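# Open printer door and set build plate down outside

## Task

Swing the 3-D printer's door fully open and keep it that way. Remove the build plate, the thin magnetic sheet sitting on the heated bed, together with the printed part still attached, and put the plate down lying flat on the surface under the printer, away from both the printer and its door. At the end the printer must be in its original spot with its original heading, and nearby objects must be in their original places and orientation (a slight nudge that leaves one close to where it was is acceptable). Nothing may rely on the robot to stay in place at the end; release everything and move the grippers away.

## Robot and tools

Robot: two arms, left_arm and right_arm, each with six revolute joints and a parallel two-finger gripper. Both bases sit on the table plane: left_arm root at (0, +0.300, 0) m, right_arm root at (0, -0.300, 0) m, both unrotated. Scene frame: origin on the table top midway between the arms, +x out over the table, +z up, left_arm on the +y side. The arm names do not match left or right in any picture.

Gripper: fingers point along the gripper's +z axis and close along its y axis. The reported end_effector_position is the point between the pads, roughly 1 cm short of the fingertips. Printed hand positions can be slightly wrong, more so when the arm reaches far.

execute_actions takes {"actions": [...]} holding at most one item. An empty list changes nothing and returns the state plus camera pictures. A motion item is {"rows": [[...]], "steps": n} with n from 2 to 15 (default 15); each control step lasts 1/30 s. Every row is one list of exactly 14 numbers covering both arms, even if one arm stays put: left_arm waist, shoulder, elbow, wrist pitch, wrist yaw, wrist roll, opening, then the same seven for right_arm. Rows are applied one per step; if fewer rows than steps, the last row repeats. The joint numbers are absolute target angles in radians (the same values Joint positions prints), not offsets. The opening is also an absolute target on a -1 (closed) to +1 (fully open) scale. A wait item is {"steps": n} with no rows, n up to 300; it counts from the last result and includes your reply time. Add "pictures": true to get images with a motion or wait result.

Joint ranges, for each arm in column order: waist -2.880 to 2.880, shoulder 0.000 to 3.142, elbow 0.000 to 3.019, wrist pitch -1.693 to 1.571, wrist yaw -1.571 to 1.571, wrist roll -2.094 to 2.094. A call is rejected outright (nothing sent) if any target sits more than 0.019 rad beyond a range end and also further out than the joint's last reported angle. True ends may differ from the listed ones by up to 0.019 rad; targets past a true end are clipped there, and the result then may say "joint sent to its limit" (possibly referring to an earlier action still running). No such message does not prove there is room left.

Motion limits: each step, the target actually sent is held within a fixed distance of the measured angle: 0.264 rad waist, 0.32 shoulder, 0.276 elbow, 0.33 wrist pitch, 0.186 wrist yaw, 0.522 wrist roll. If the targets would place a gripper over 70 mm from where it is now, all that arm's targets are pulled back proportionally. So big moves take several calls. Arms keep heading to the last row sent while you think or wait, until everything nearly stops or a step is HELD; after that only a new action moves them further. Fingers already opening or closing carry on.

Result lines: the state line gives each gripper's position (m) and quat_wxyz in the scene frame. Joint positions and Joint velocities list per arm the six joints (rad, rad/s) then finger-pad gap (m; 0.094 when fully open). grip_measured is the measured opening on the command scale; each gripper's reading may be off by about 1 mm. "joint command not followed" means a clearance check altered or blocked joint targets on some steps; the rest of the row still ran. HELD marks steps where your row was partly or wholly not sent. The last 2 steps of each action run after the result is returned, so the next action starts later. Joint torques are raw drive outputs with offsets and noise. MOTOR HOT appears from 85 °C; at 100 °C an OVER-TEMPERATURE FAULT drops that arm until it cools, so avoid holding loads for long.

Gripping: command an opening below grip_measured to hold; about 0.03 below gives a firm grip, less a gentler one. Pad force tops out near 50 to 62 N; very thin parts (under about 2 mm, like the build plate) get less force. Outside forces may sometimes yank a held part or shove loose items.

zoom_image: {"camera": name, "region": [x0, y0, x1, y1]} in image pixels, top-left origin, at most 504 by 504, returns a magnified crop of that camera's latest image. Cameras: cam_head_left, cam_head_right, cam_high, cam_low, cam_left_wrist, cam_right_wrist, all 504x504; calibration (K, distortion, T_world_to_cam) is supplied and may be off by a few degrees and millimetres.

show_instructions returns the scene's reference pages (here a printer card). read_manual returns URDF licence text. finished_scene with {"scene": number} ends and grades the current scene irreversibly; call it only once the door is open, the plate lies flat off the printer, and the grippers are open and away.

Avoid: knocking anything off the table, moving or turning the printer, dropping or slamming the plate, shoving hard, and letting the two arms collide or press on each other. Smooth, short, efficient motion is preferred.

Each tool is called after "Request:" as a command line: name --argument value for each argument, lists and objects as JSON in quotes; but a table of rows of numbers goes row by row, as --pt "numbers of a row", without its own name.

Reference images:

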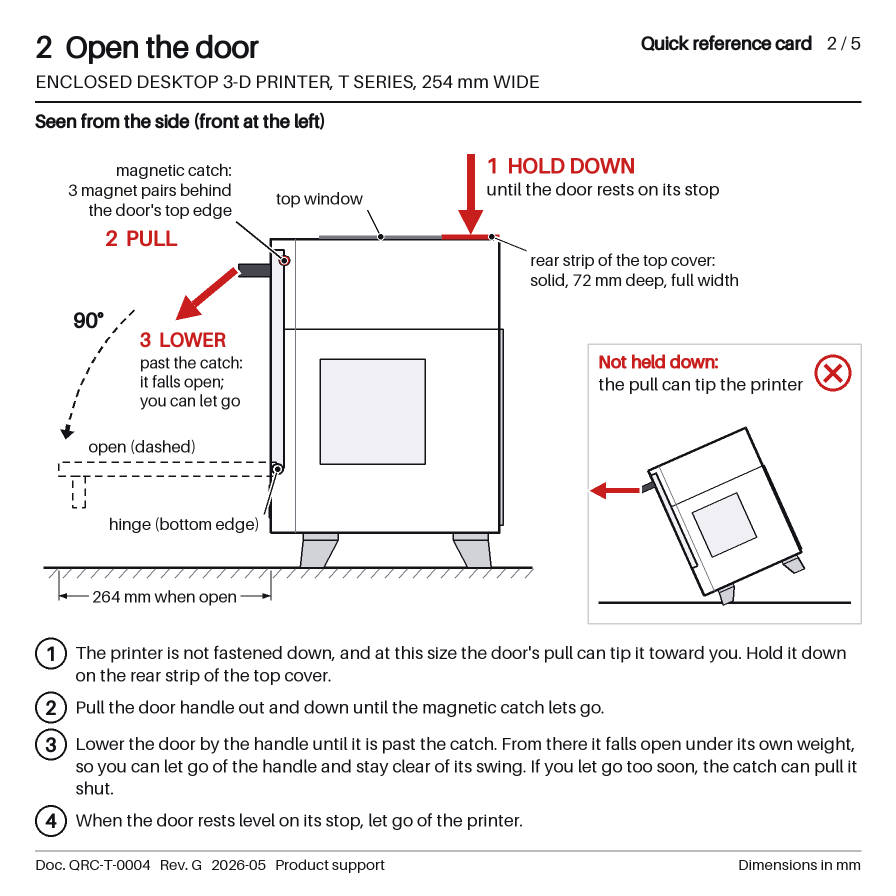

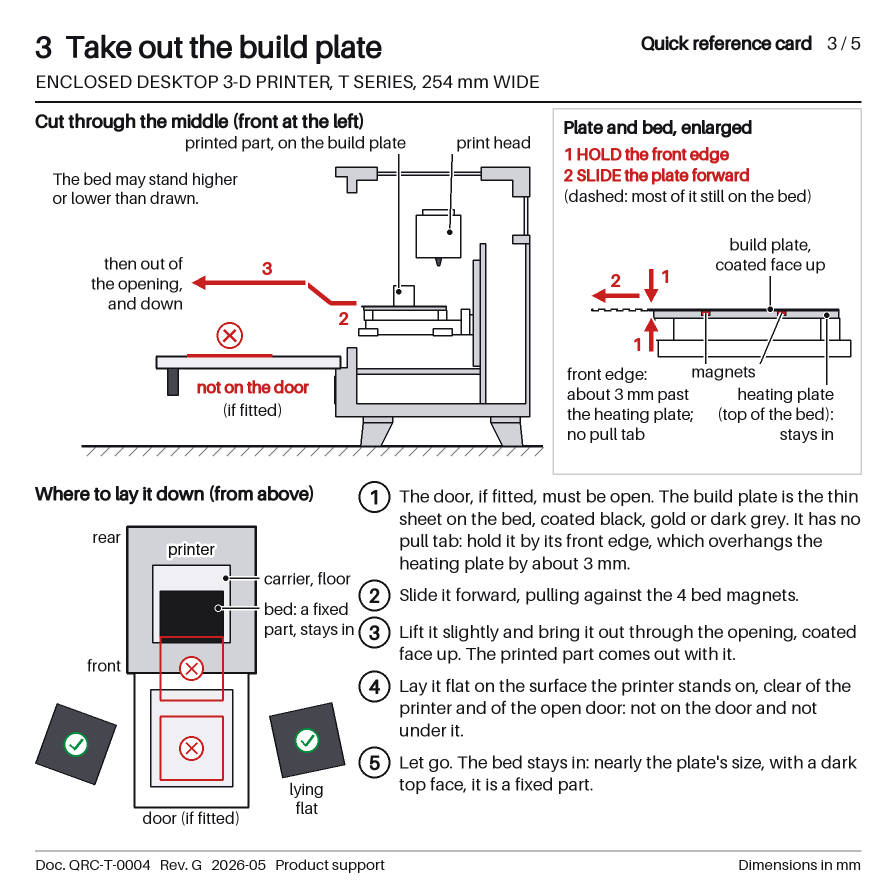

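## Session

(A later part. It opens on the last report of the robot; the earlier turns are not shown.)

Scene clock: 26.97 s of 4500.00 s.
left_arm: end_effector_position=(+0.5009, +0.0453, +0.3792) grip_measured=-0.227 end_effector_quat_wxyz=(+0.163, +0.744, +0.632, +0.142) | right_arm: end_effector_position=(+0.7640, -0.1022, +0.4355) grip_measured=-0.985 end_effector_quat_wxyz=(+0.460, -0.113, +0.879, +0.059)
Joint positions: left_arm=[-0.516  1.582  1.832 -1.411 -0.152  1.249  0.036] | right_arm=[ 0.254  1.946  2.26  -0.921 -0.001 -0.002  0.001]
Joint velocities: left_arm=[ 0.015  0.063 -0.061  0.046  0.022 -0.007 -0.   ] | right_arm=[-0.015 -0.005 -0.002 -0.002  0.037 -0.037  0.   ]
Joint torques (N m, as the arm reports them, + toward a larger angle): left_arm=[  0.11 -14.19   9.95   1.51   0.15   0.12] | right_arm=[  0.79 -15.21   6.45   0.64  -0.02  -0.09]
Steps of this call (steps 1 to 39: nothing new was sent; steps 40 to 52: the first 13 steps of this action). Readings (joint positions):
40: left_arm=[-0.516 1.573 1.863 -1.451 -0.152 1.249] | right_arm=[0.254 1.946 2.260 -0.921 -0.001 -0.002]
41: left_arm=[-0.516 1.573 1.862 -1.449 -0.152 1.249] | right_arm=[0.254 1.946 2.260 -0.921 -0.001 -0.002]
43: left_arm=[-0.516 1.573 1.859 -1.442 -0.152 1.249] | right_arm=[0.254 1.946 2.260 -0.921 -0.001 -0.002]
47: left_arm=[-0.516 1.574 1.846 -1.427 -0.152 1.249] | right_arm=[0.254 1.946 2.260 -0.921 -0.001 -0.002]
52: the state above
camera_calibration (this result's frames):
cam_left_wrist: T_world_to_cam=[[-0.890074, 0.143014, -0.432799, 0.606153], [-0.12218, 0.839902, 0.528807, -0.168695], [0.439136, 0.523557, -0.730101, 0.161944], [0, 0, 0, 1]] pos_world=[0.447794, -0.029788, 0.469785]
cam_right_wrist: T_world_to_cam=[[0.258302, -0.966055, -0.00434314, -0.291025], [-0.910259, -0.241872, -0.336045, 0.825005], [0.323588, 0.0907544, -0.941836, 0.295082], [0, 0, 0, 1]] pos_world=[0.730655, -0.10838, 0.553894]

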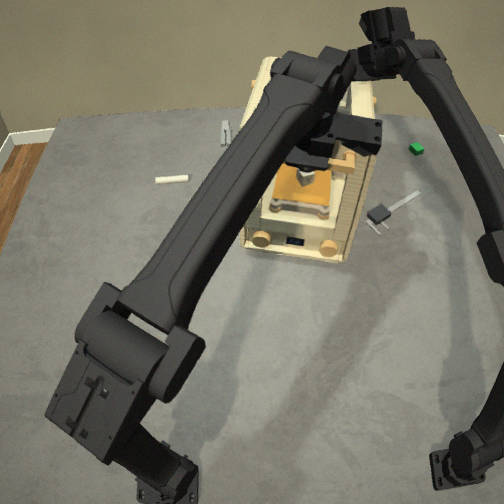

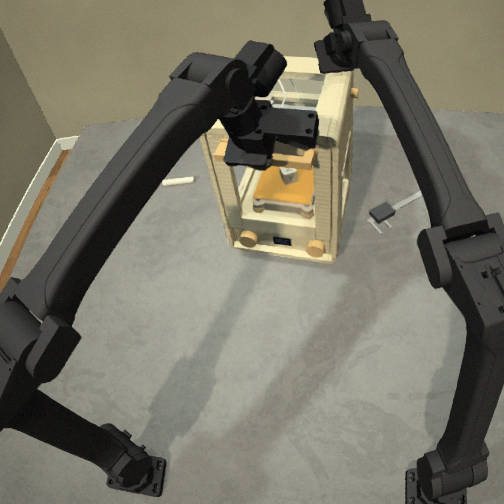

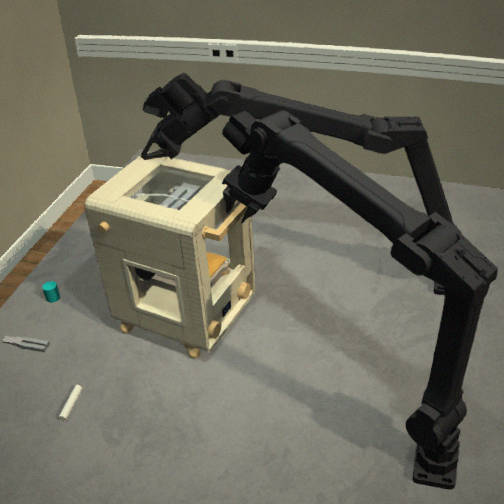

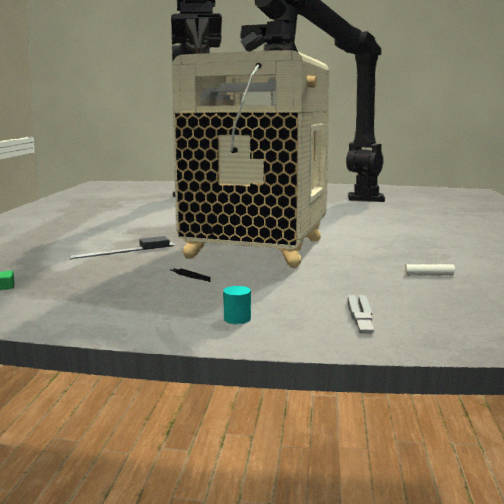

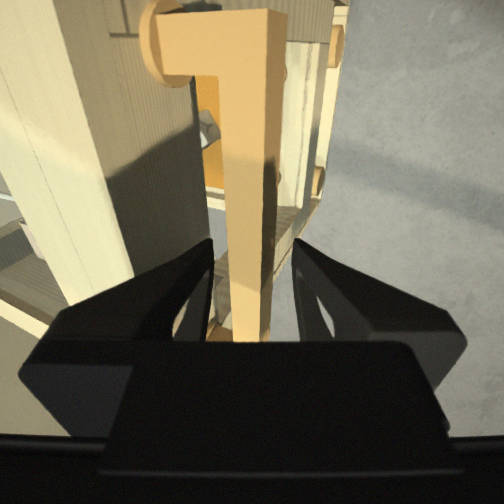

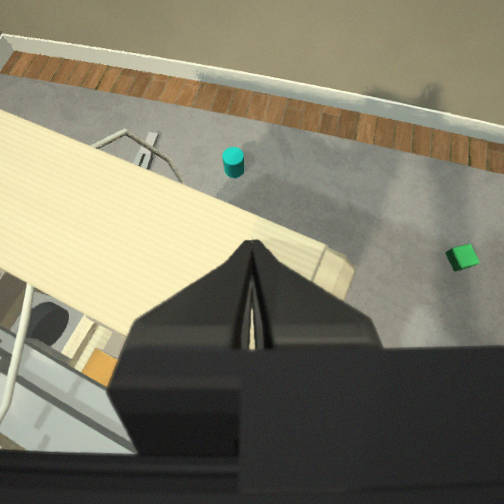

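Request:
execute_actions --actions '[{"rows":[[-0.505,1.616,1.817,-1.390,-0.148,1.26,-0.23,0.26,2.01,2.22,-0.96,0,0,-1],[-0.505,1.617,1.813,-1.385,-0.148,1.26,-0.23,0.26,2.01,2.22,-0.96,0,0,-1],[-0.505,1.618,1.809,-1.380,-0.148,1.26,-0.23,0.26,2.01,2.22,-0.96,0,0,-1],[-0.505,1.619,1.805,-1.375,-0.148,1.26,-0.23,0.26,2.01,2.22,-0.96,0,0,-1],[-0.505,1.620,1.801,-1.370,-0.148,1.26,-0.23,0.26,2.01,2.22,-0.96,0,0,-1],[-0.505,1.621,1.797,-1.365,-0.148,1.26,-0.23,0.26,2.01,2.22,-0.96,0,0,-1],[-0.505,1.622,1.793,-1.360,-0.148,1.26,-0.23,0.26,2.01,2.22,-0.96,0,0,-1],[-0.505,1.623,1.789,-1.356,-0.148,1.26,-0.23,0.26,2.01,2.22,-0.96,0,0,-1],[-0.505,1.623,1.785,-1.352,-0.148,1.26,-0.23,0.26,2.01,2.22,-0.96,0,0,-1],[-0.505,1.623,1.781,-1.347,-0.148,1.26,-0.23,0.26,2.01,2.22,-0.96,0,0,-1]],"steps":15}]' --pictures true

Scene clock: 27.60 s of 4500.00 s.
left_arm: end_effector_position=(+0.5072, +0.0417, +0.3583) grip_measured=-0.227 end_effector_quat_wxyz=(+0.161, +0.745, +0.632, +0.141) | right_arm: end_effector_position=(+0.7640, -0.1022, +0.4355) grip_measured=-0.985 end_effector_quat_wxyz=(+0.460, -0.113, +0.879, +0.059)
Joint positions: left_arm=[-0.516  1.592  1.79  -1.363 -0.152  1.249  0.036] | right_arm=[ 0.254  1.946  2.26  -0.921 -0.001 -0.002  0.001]
Joint velocities: left_arm=[-0.015  0.034 -0.042  0.027 -0.051  0.007 -0.   ] | right_arm=[-0.005  0.005 -0.007 -0.002  0.022  0.022  0.   ]
Joint torques (N m, as the arm reports them, + toward a larger angle): left_arm=[ -0.07 -14.61  10.1    1.69   0.13   0.17] | right_arm=[  0.79 -15.21   6.47   0.63  -0.01  -0.08]
Steps of this call (steps 1 to 2: the last 2 steps of your previous action; steps 3 to 6: the robot went on to your last target; steps 7 to 19: the first 13 steps of this action). Readings (joint positions):
7: left_arm=[-0.516 1.589 1.828 -1.408 -0.152 1.249] | right_arm=[0.254 1.946 2.260 -0.921 -0.001 -0.002]
8: left_arm=[-0.516 1.589 1.828 -1.405 -0.152 1.249] | right_arm=[0.254 1.946 2.260 -0.921 -0.001 -0.002]
10: left_arm=[-0.516 1.589 1.824 -1.397 -0.152 1.249] | right_arm=[0.254 1.946 2.260 -0.921 -0.001 -0.002]
14: left_arm=[-0.516 1.589 1.806 -1.378 -0.152 1.249] | right_arm=[0.254 1.946 2.260 -0.921 -0.001 -0.002]
19: the state above
camera_calibration (this result's frames):
cam_left_wrist: T_world_to_cam=[[-0.89179, 0.143987, -0.428927, 0.602773], [-0.120069, 0.838705, 0.531185, -0.15575], [0.436227, 0.525206, -0.73066, 0.147449], [0, 0, 0, 1]] pos_world=[0.454525, -0.0336044, 0.449013]
cam_right_wrist: T_world_to_cam=[[0.258302, -0.966055, -0.00434314, -0.291025], [-0.910259, -0.241872, -0.336045, 0.825005], [0.323588, 0.0907544, -0.941836, 0.295082], [0, 0, 0, 1]] pos_world=[0.730655, -0.10838, 0.553894]

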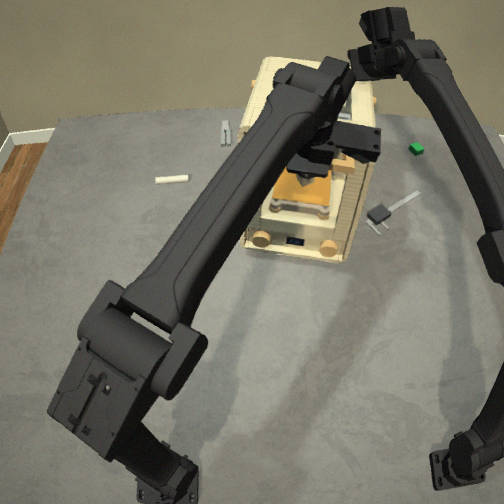

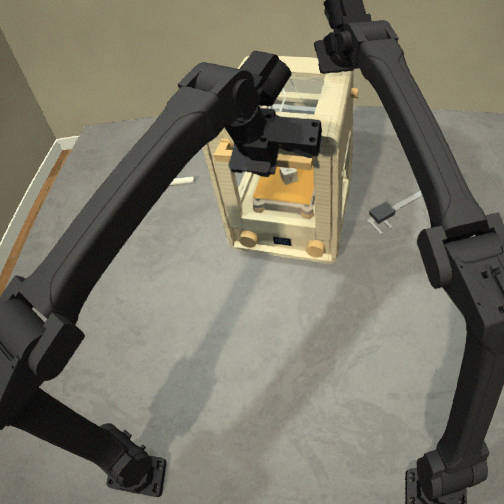

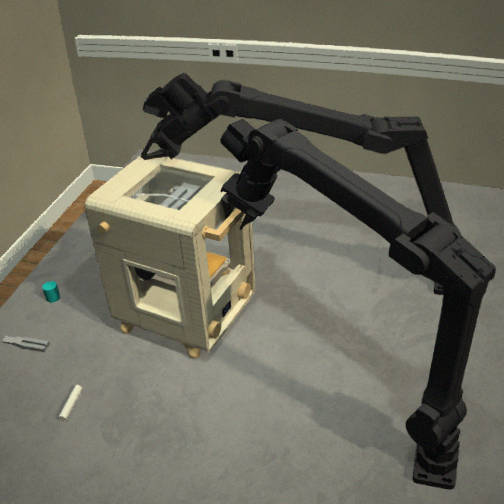

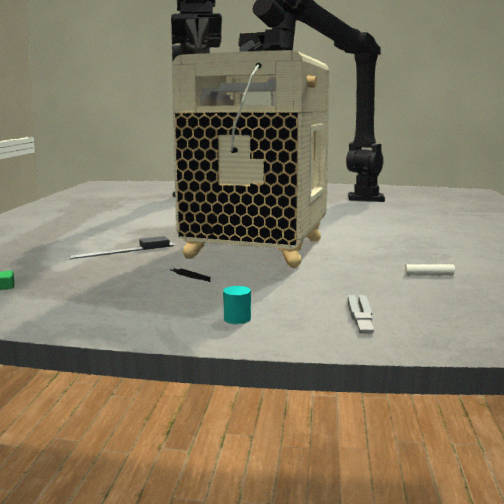

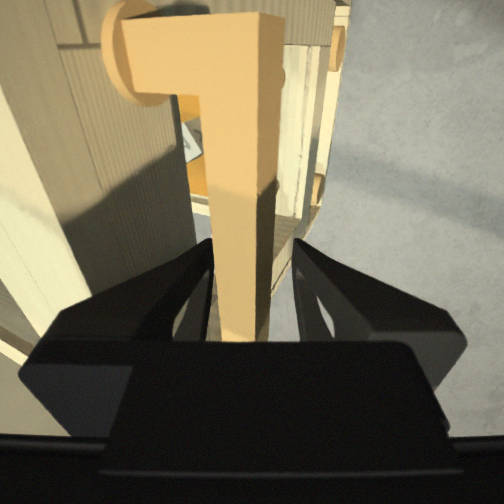

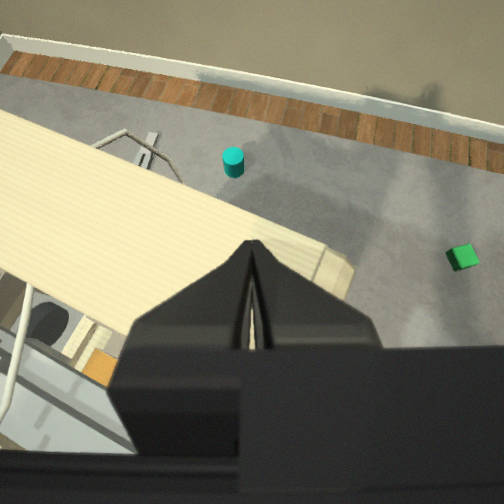

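Request:
zoom_image --camera "cam_high" --region '[180, 150, 300, 270]'

Request:
zoom_image --camera "cam_left_wrist" --region '[150, 180, 350, 350]'

Region (180, 150, 300, 270) of cam_high's 504x504 image, scaled by 4.200, with more detail than that image has.

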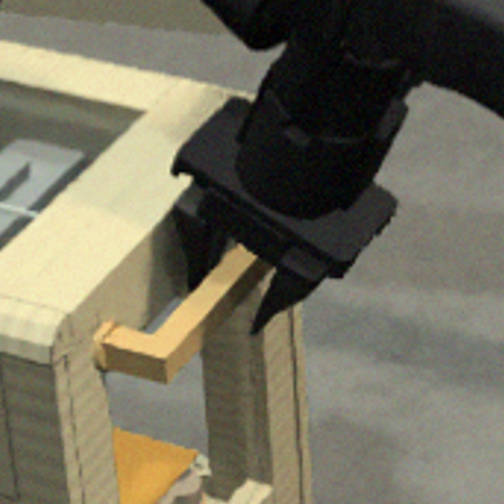

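Region (150, 180, 350, 350) of cam_left_wrist's 504x504 image, scaled by 2.520, with more detail than that image has; it fills the top 428 rows of this view, and the rest is white.

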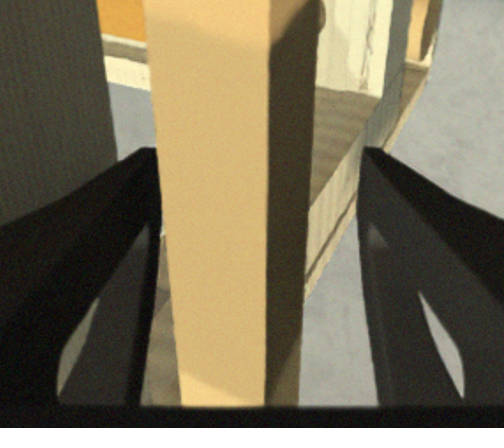

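Request:
execute_actions --actions '[{"rows":[[-0.51,1.615,1.781,-1.347,-0.15,1.255,-0.3,0.26,2.01,2.22,-0.96,0,0,-1],[-0.512,1.605,1.781,-1.347,-0.15,1.25,-0.37,0.26,2.01,2.22,-0.96,0,0,-1],[-0.514,1.595,1.781,-1.347,-0.15,1.25,-0.42,0.26,2.01,2.22,-0.96,0,0,-1],[-0.516,1.585,1.781,-1.347,-0.15,1.25,-0.42,0.26,2.01,2.22,-0.96,0,0,-1],[-0.518,1.580,1.781,-1.347,-0.152,1.25,-0.42,0.26,2.01,2.22,-0.96,0,0,-1],[-0.520,1.572,1.770,-1.344,-0.153,1.248,-0.42,0.26,2.01,2.22,-0.96,0,0,-1],[-0.522,1.564,1.759,-1.341,-0.154,1.246,-0.42,0.26,2.01,2.22,-0.96,0,0,-1],[-0.524,1.556,1.748,-1.338,-0.155,1.244,-0.42,0.26,2.01,2.22,-0.96,0,0,-1],[-0.526,1.548,1.737,-1.335,-0.156,1.242,-0.42,0.26,2.01,2.22,-0.96,0,0,-1],[-0.528,1.540,1.726,-1.332,-0.157,1.240,-0.42,0.26,2.01,2.22,-0.96,0,0,-1],[-0.530,1.532,1.715,-1.329,-0.158,1.238,-0.42,0.26,2.01,2.22,-0.96,0,0,-1]],"steps":15}]' --pictures true

Scene clock: 29.70 s of 4500.00 s.
left_arm: end_effector_position=(+0.5070, +0.0418, +0.3557) grip_measured=-0.417 end_effector_quat_wxyz=(+0.176, +0.741, +0.631, +0.148) | right_arm: end_effector_position=(+0.7640, -0.1022, +0.4355) grip_measured=-0.985 end_effector_quat_wxyz=(+0.460, -0.113, +0.879, +0.059)
Joint positions: left_arm=[-0.517  1.567  1.743 -1.307 -0.155  1.249  0.027] | right_arm=[ 0.254  1.946  2.26  -0.921 -0.001 -0.002  0.001]
Joint velocities: left_arm=[-0.015 -0.063 -0.071  0.125  0.007 -0.022 -0.001] | right_arm=[-0.015 -0.015 -0.002  0.012 -0.007  0.007 -0.   ]
Joint torques (N m, as the arm reports them, + toward a larger angle): left_arm=[ -1.73 -20.2    8.87  -0.34  -0.13  -0.14] | right_arm=[  0.64 -15.15   6.47   0.65   0.02  -0.09]
Steps of this call (steps 1 to 2: the last 2 steps of your previous action; steps 3 to 15: the robot went on to your last target; steps 16 to 50: nothing new was sent; steps 51 to 63: the first 13 steps of this action). Readings (joint positions):
51: left_arm=[-0.516 1.595 1.789 -1.360 -0.152 1.249] | right_arm=[0.254 1.946 2.260 -0.921 -0.001 -0.002]
52: left_arm=[-0.516 1.595 1.789 -1.360 -0.152 1.249] | right_arm=[0.254 1.946 2.260 -0.921 -0.001 -0.002]
54: left_arm=[-0.516 1.595 1.789 -1.360 -0.152 1.249] | right_arm=[0.254 1.946 2.260 -0.921 -0.001 -0.002]
58: left_arm=[-0.516 1.588 1.776 -1.350 -0.152 1.249] | right_arm=[0.254 1.946 2.260 -0.921 -0.001 -0.002]
63: the state above
camera_calibration (this result's frames):
cam_left_wrist: T_world_to_cam=[[-0.877737, 0.137352, -0.459035, 0.605223], [-0.136893, 0.846213, 0.514959, -0.14045], [0.459172, 0.514837, -0.72395, 0.131992], [0, 0, 0, 1]] pos_world=[0.451392, -0.0322319, 0.4457]
cam_right_wrist: T_world_to_cam=[[0.258302, -0.966055, -0.00434314, -0.291025], [-0.910259, -0.241872, -0.336045, 0.825005], [0.323588, 0.0907544, -0.941836, 0.295082], [0, 0, 0, 1]] pos_world=[0.730655, -0.10838, 0.553894]

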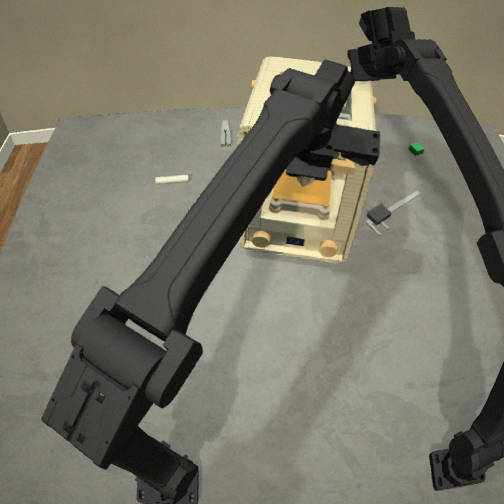

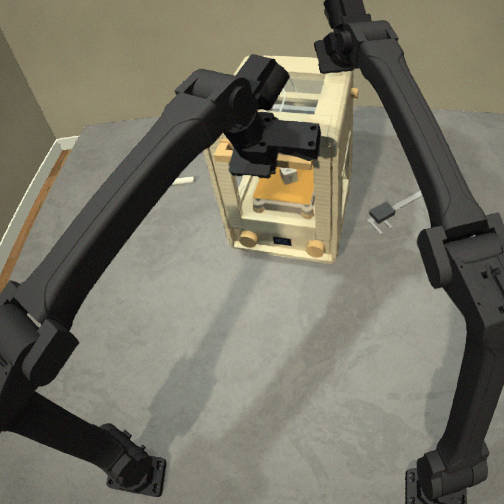

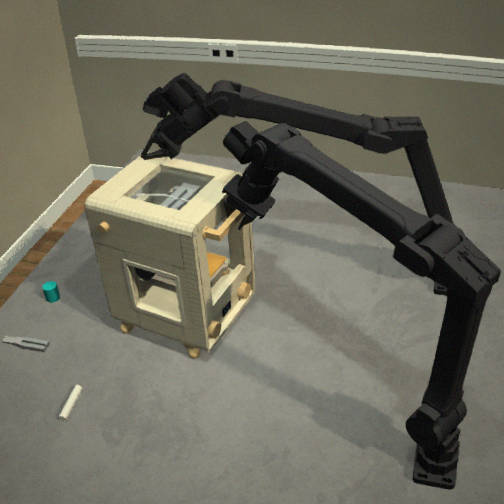

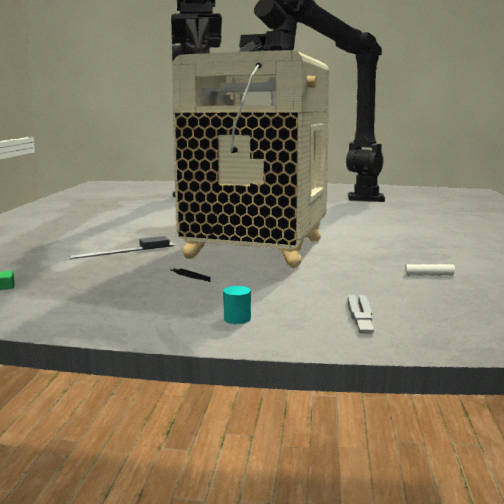

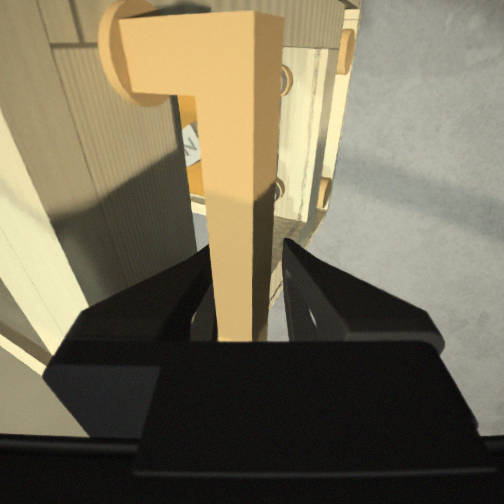

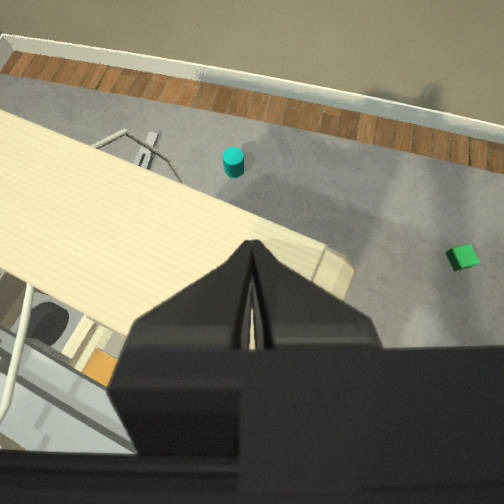

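Request:
execute_actions --actions '[{"rows":[[-0.532,1.526,1.707,-1.331,-0.159,1.236,-0.42,0.26,2.01,2.22,-0.96,0,0,-1],[-0.534,1.520,1.699,-1.333,-0.160,1.234,-0.42,0.26,2.01,2.22,-0.96,0,0,-1],[-0.536,1.514,1.691,-1.335,-0.161,1.232,-0.42,0.26,2.01,2.22,-0.96,0,0,-1],[-0.538,1.508,1.683,-1.337,-0.162,1.230,-0.42,0.26,2.01,2.22,-0.96,0,0,-1],[-0.540,1.502,1.675,-1.339,-0.163,1.228,-0.42,0.26,2.01,2.22,-0.96,0,0,-1],[-0.542,1.496,1.667,-1.341,-0.164,1.226,-0.42,0.26,2.01,2.22,-0.96,0,0,-1],[-0.544,1.490,1.659,-1.343,-0.164,1.224,-0.42,0.26,2.01,2.22,-0.96,0,0,-1],[-0.546,1.484,1.651,-1.345,-0.164,1.224,-0.42,0.26,2.01,2.22,-0.96,0,0,-1],[-0.548,1.478,1.643,-1.347,-0.164,1.224,-0.42,0.26,2.01,2.22,-0.96,0,0,-1],[-0.550,1.472,1.635,-1.349,-0.164,1.224,-0.42,0.26,2.01,2.22,-0.96,0,0,-1]],"steps":12}]' --pictures true

Scene clock: 30.20 s of 4500.00 s.
left_arm: end_effector_position=(+0.5031, +0.0435, +0.3545) grip_measured=-0.417 end_effector_quat_wxyz=(+0.185, +0.738, +0.629, +0.157) | right_arm: end_effector_position=(+0.7637, -0.1020, +0.4353) grip_measured=-0.985 end_effector_quat_wxyz=(+0.459, -0.113, +0.879, +0.059)
Joint positions: left_arm=[-0.521  1.54   1.7   -1.267 -0.167  1.247  0.027] | right_arm=[ 0.254  1.946  2.26  -0.922 -0.001 -0.002  0.001]
Joint velocities: left_arm=[-0.015 -0.19  -0.188 -0.027 -0.037  0.037 -0.001] | right_arm=[ 0.005 -0.005 -0.002  0.007 -0.007 -0.037  0.   ]
Joint torques (N m, as the arm reports them, + toward a larger angle): left_arm=[ -2.87 -22.25   6.08  -2.92   0.11  -0.2 ] | right_arm=[  0.71 -15.3    6.36   0.67  -0.03  -0.09]
Steps of this call (steps 1 to 2: the last 2 steps of your previous action; steps 3 to 5: the robot went on to your last target; steps 6 to 15: the first 10 steps of this action). Readings (joint positions):
6: left_arm=[-0.517 1.565 1.739 -1.302 -0.155 1.249] | right_arm=[0.254 1.946 2.260 -0.921 -0.001 -0.002]
7: left_arm=[-0.518 1.564 1.737 -1.300 -0.157 1.249] | right_arm=[0.254 1.946 2.260 -0.921 -0.001 -0.002]
9: left_arm=[-0.519 1.559 1.729 -1.291 -0.160 1.249] | right_arm=[0.254 1.946 2.260 -0.921 -0.001 -0.002]
13: left_arm=[-0.521 1.548 1.711 -1.272 -0.166 1.247] | right_arm=[0.254 1.946 2.260 -0.922 -0.001 -0.002]
15: the state above
camera_calibration (this result's frames):
cam_left_wrist: T_world_to_cam=[[-0.86586, 0.133357, -0.482185, 0.603455], [-0.152452, 0.847645, 0.508189, -0.131684], [0.476492, 0.513531, -0.713611, 0.119646], [0, 0, 0, 1]] pos_world=[0.445422, -0.0302951, 0.443278]
cam_right_wrist: T_world_to_cam=[[0.258665, -0.965957, -0.00435185, -0.290988], [-0.910538, -0.242316, -0.334967, 0.824476], [0.322509, 0.0906069, -0.94222, 0.295892], [0, 0, 0, 1]] pos_world=[0.730558, -0.108108, 0.553701]

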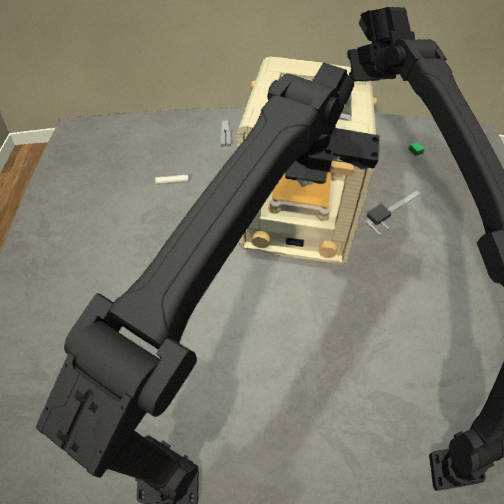

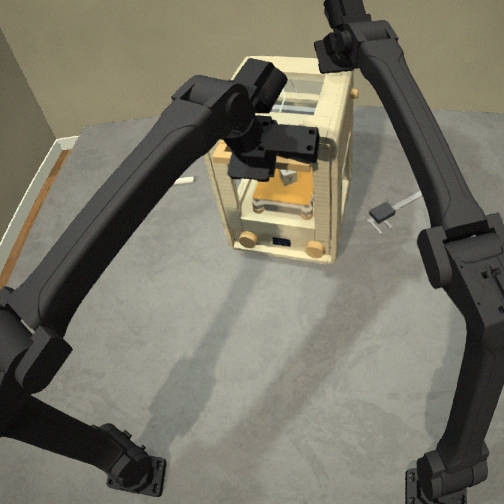

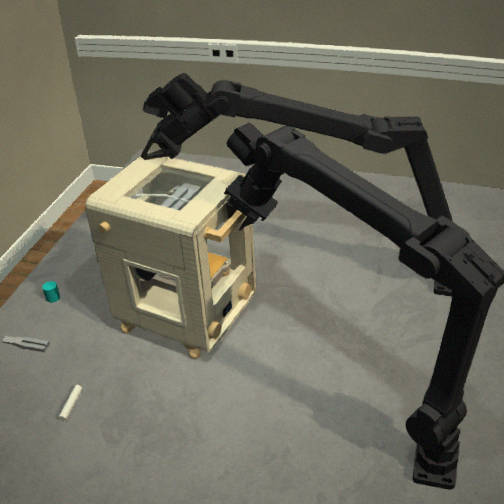

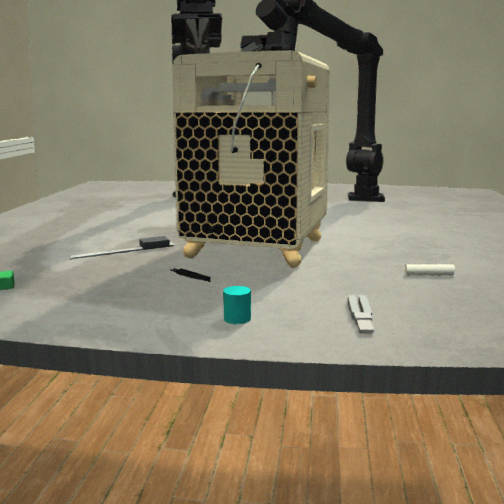

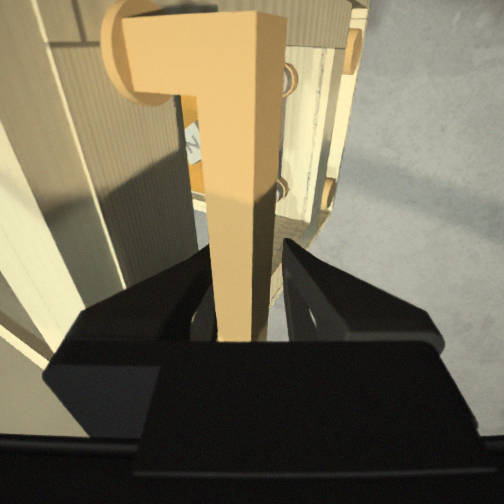

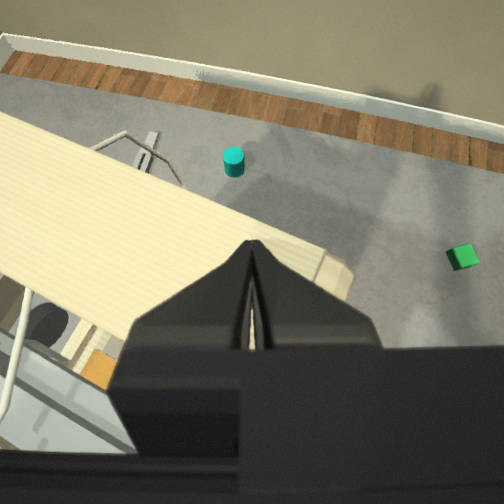

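Request:
execute_actions --actions '[]' --pictures true

Scene clock: 30.27 s of 4500.00 s.
left_arm: end_effector_position=(+0.4888, +0.0476, +0.3519) grip_measured=-0.417 end_effector_quat_wxyz=(+0.174, +0.742, +0.629, +0.152) | right_arm: end_effector_position=(+0.7636, -0.1017, +0.4353) grip_measured=-0.985 end_effector_quat_wxyz=(+0.459, -0.114, +0.879, +0.059)
Joint positions: left_arm=[-0.528  1.517  1.675 -1.292 -0.167  1.244  0.027] | right_arm=[ 0.254  1.946  2.26  -0.922 -0.001 -0.002  0.001]
Joint velocities: left_arm=[-0.132 -0.405 -0.476 -0.603  0.037 -0.007  0.   ] | right_arm=[ 0.005 -0.005  0.007 -0.012 -0.022  0.11   0.001]
Joint torques (N m, as the arm reports them, + toward a larger angle): left_arm=[ -1.34 -17.99   9.92   0.3    0.13  -0.11] | right_arm=[  1.18 -14.98   6.37   0.72  -0.02  -0.08]
Kept back: nothing.
Steps of this call (steps 1 to 2: the last 2 steps of your previous action). Readings (joint positions):
1: left_arm=[-0.523 1.530 1.690 -1.275 -0.167 1.246] | right_arm=[0.254 1.946 2.260 -0.922 -0.001 -0.002]
2: the state above
camera_calibration (this result's frames):
cam_left_wrist: T_world_to_cam=[[-0.876698, 0.142092, -0.459577, 0.58621], [-0.137176, 0.841863, 0.521967, -0.148066], [0.461068, 0.52065, -0.718568, 0.131454], [0, 0, 0, 1]] pos_world=[0.433008, -0.0270865, 0.441153]
cam_right_wrist: T_world_to_cam=[[0.259034, -0.965858, -0.00435185, -0.290958], [-0.910446, -0.242663, -0.334967, 0.824372], [0.322475, 0.0907299, -0.94222, 0.295929], [0, 0, 0, 1]] pos_world=[0.730484, -0.107829, 0.553701]

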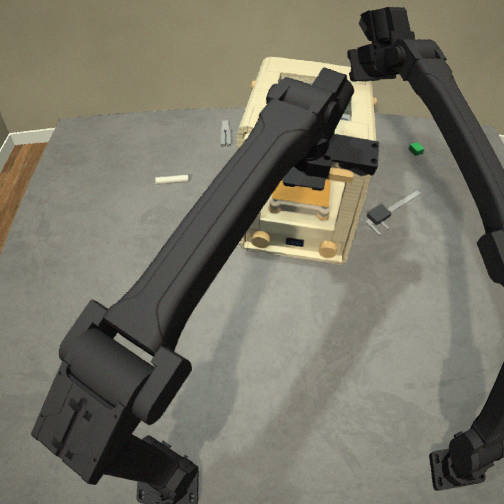

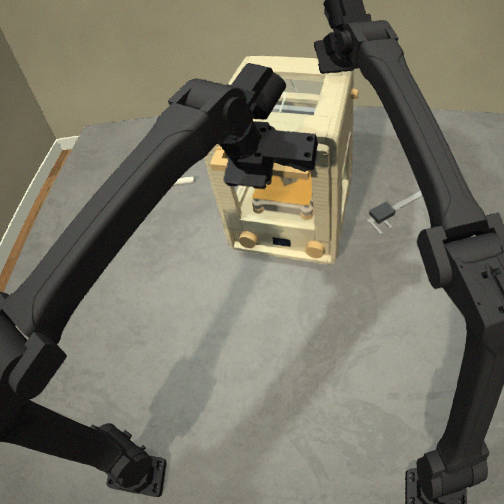

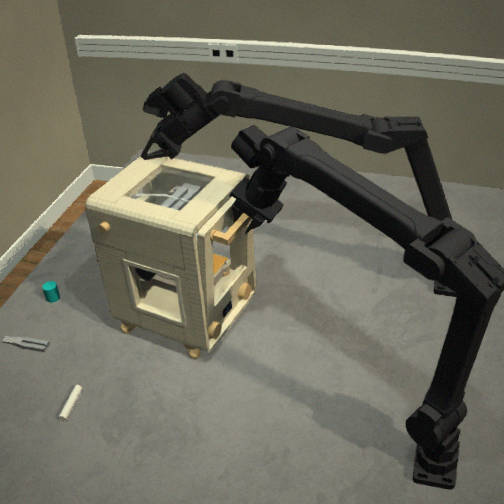

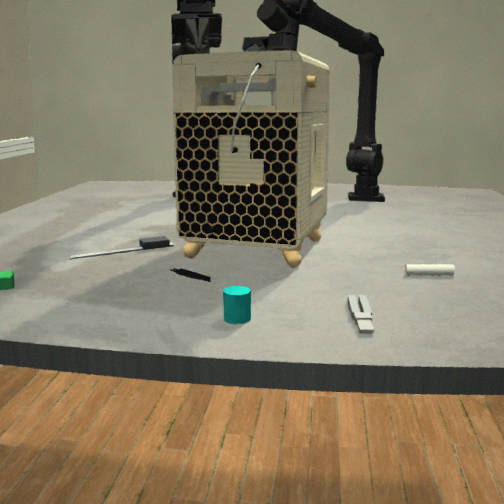

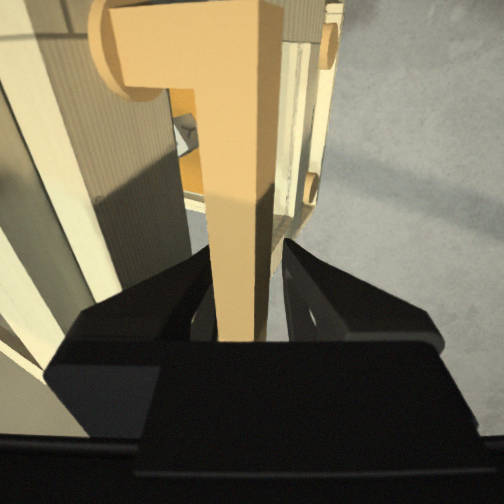

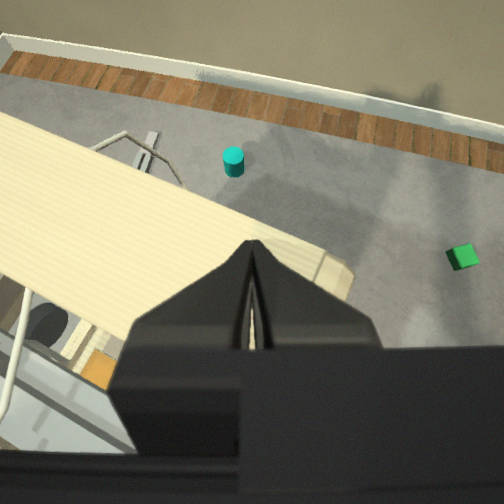

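Request:
execute_actions --actions '[{"rows":[[-0.555,1.457,1.611,-1.337,-0.166,1.220,-0.42,0.26,2.01,2.22,-0.96,0,0,-1],[-0.560,1.442,1.586,-1.326,-0.168,1.215,-0.42,0.26,2.01,2.22,-0.96,0,0,-1],[-0.565,1.427,1.562,-1.314,-0.170,1.211,-0.42,0.26,2.01,2.22,-0.96,0,0,-1],[-0.570,1.412,1.538,-1.302,-0.173,1.207,-0.42,0.26,2.01,2.22,-0.96,0,0,-1],[-0.575,1.397,1.513,-1.291,-0.175,1.202,-0.42,0.26,2.01,2.22,-0.96,0,0,-1],[-0.580,1.382,1.489,-1.279,-0.177,1.198,-0.42,0.26,2.01,2.22,-0.96,0,0,-1],[-0.586,1.365,1.463,-1.258,-0.185,1.192,-0.42,0.26,2.01,2.22,-0.96,0,0,-1],[-0.593,1.348,1.437,-1.237,-0.194,1.186,-0.42,0.26,2.01,2.22,-0.96,0,0,-1],[-0.599,1.332,1.411,-1.217,-0.202,1.181,-0.42,0.26,2.01,2.22,-0.96,0,0,-1],[-0.606,1.315,1.385,-1.196,-0.210,1.175,-0.42,0.26,2.01,2.22,-0.96,0,0,-1],[-0.612,1.298,1.360,-1.175,-0.219,1.169,-0.42,0.26,2.01,2.22,-0.96,0,0,-1],[-0.619,1.281,1.334,-1.154,-0.227,1.163,-0.42,0.26,2.01,2.22,-0.96,0,0,-1],[-0.625,1.264,1.308,-1.134,-0.235,1.158,-0.42,0.26,2.01,2.22,-0.96,0,0,-1],[-0.632,1.248,1.282,-1.113,-0.244,1.152,-0.42,0.26,2.01,2.22,-0.96,0,0,-1],[-0.638,1.231,1.256,-1.092,-0.252,1.146,-0.42,0.26,2.01,2.22,-0.96,0,0,-1]],"steps":15}]' --pictures true

Scene clock: 31.73 s of 4500.00 s.
left_arm: end_effector_position=(+0.4078, +0.0635, +0.3124) grip_measured=-0.418 end_effector_quat_wxyz=(+0.170, +0.744, +0.625, +0.165) | right_arm: end_effector_position=(+0.7637, -0.1018, +0.4353) grip_measured=-0.985 end_effector_quat_wxyz=(+0.459, -0.114, +0.879, +0.059)
Joint positions: left_arm=[-0.605  1.307  1.356 -1.194 -0.223  1.188  0.027] | right_arm=[ 0.254  1.946  2.26  -0.922 -0.001 -0.002  0.001]
Joint velocities: left_arm=[-0.23  -0.571 -0.73   0.637 -0.256 -0.183 -0.   ] | right_arm=[-0.005 -0.005 -0.007  0.002 -0.007 -0.095  0.   ]
Joint torques (N m, as the arm reports them, + toward a larger angle): left_arm=[ -0.91 -12.83  10.48   1.58  -0.2   -0.08] | right_arm=[  0.84 -15.14   6.45   0.62   0.    -0.09]
Steps of this call (steps 1 to 30: the robot went on to your last target; step 31: nothing new was sent; steps 32 to 44: the first 13 steps of this action). Readings (joint positions):
32: left_arm=[-0.545 1.474 1.634 -1.346 -0.165 1.233] | right_arm=[0.254 1.946 2.260 -0.922 -0.001 -0.002]
33: left_arm=[-0.545 1.471 1.627 -1.344 -0.165 1.231] | right_arm=[0.254 1.946 2.260 -0.922 -0.001 -0.002]
35: left_arm=[-0.548 1.454 1.591 -1.329 -0.167 1.227] | right_arm=[0.254 1.946 2.260 -0.922 -0.001 -0.002]
39: left_arm=[-0.568 1.397 1.486 -1.288 -0.184 1.213] | right_arm=[0.254 1.946 2.260 -0.922 -0.001 -0.002]
44: the state above
camera_calibration (this result's frames):
cam_left_wrist: T_world_to_cam=[[-0.86915, 0.156544, -0.469118, 0.493781], [-0.141877, 0.82978, 0.539756, -0.154766], [0.47376, 0.535686, -0.698993, 0.119967], [0, 0, 0, 1]] pos_world=[0.350376, -0.013141, 0.399033]
cam_right_wrist: T_world_to_cam=[[0.258731, -0.96594, -0.00413394, -0.290896], [-0.910503, -0.242449, -0.334966, 0.824437], [0.322555, 0.0904302, -0.942221, 0.295838], [0, 0, 0, 1]] pos_world=[0.730493, -0.107857, 0.553701]

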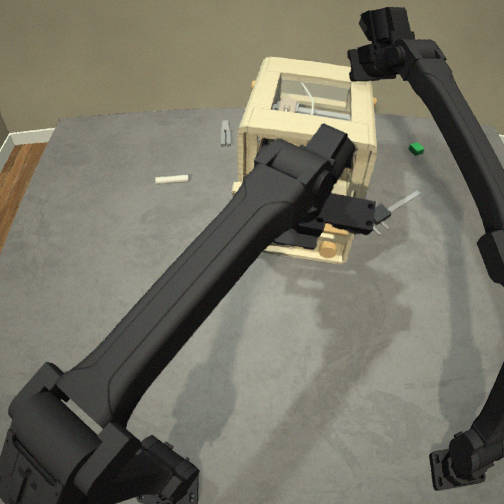

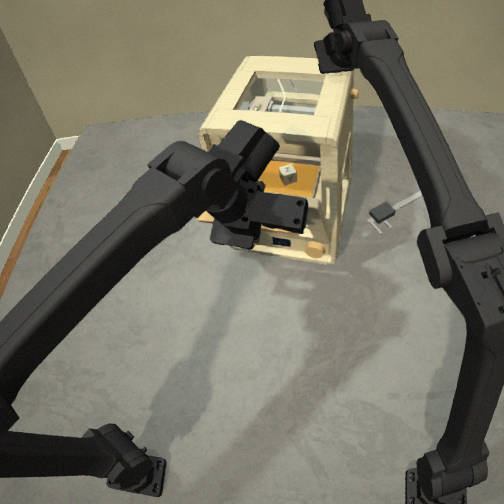

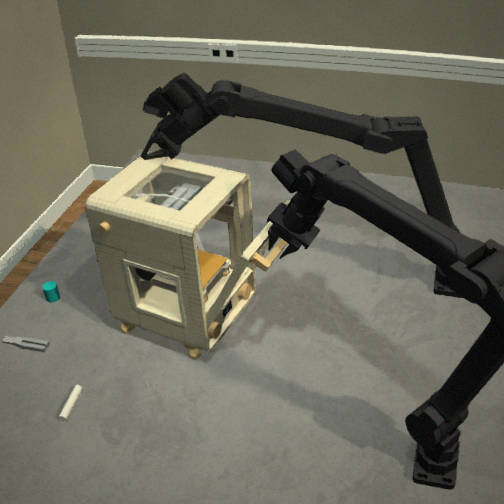

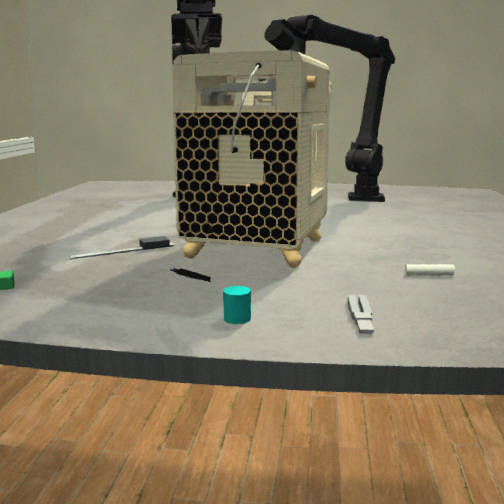

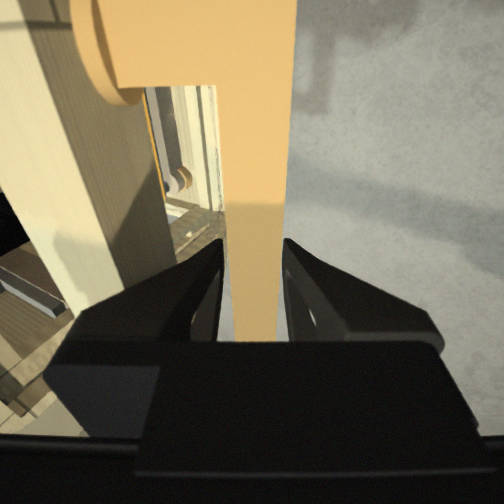

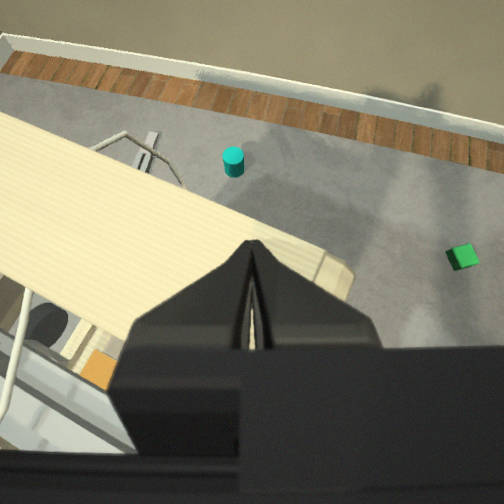

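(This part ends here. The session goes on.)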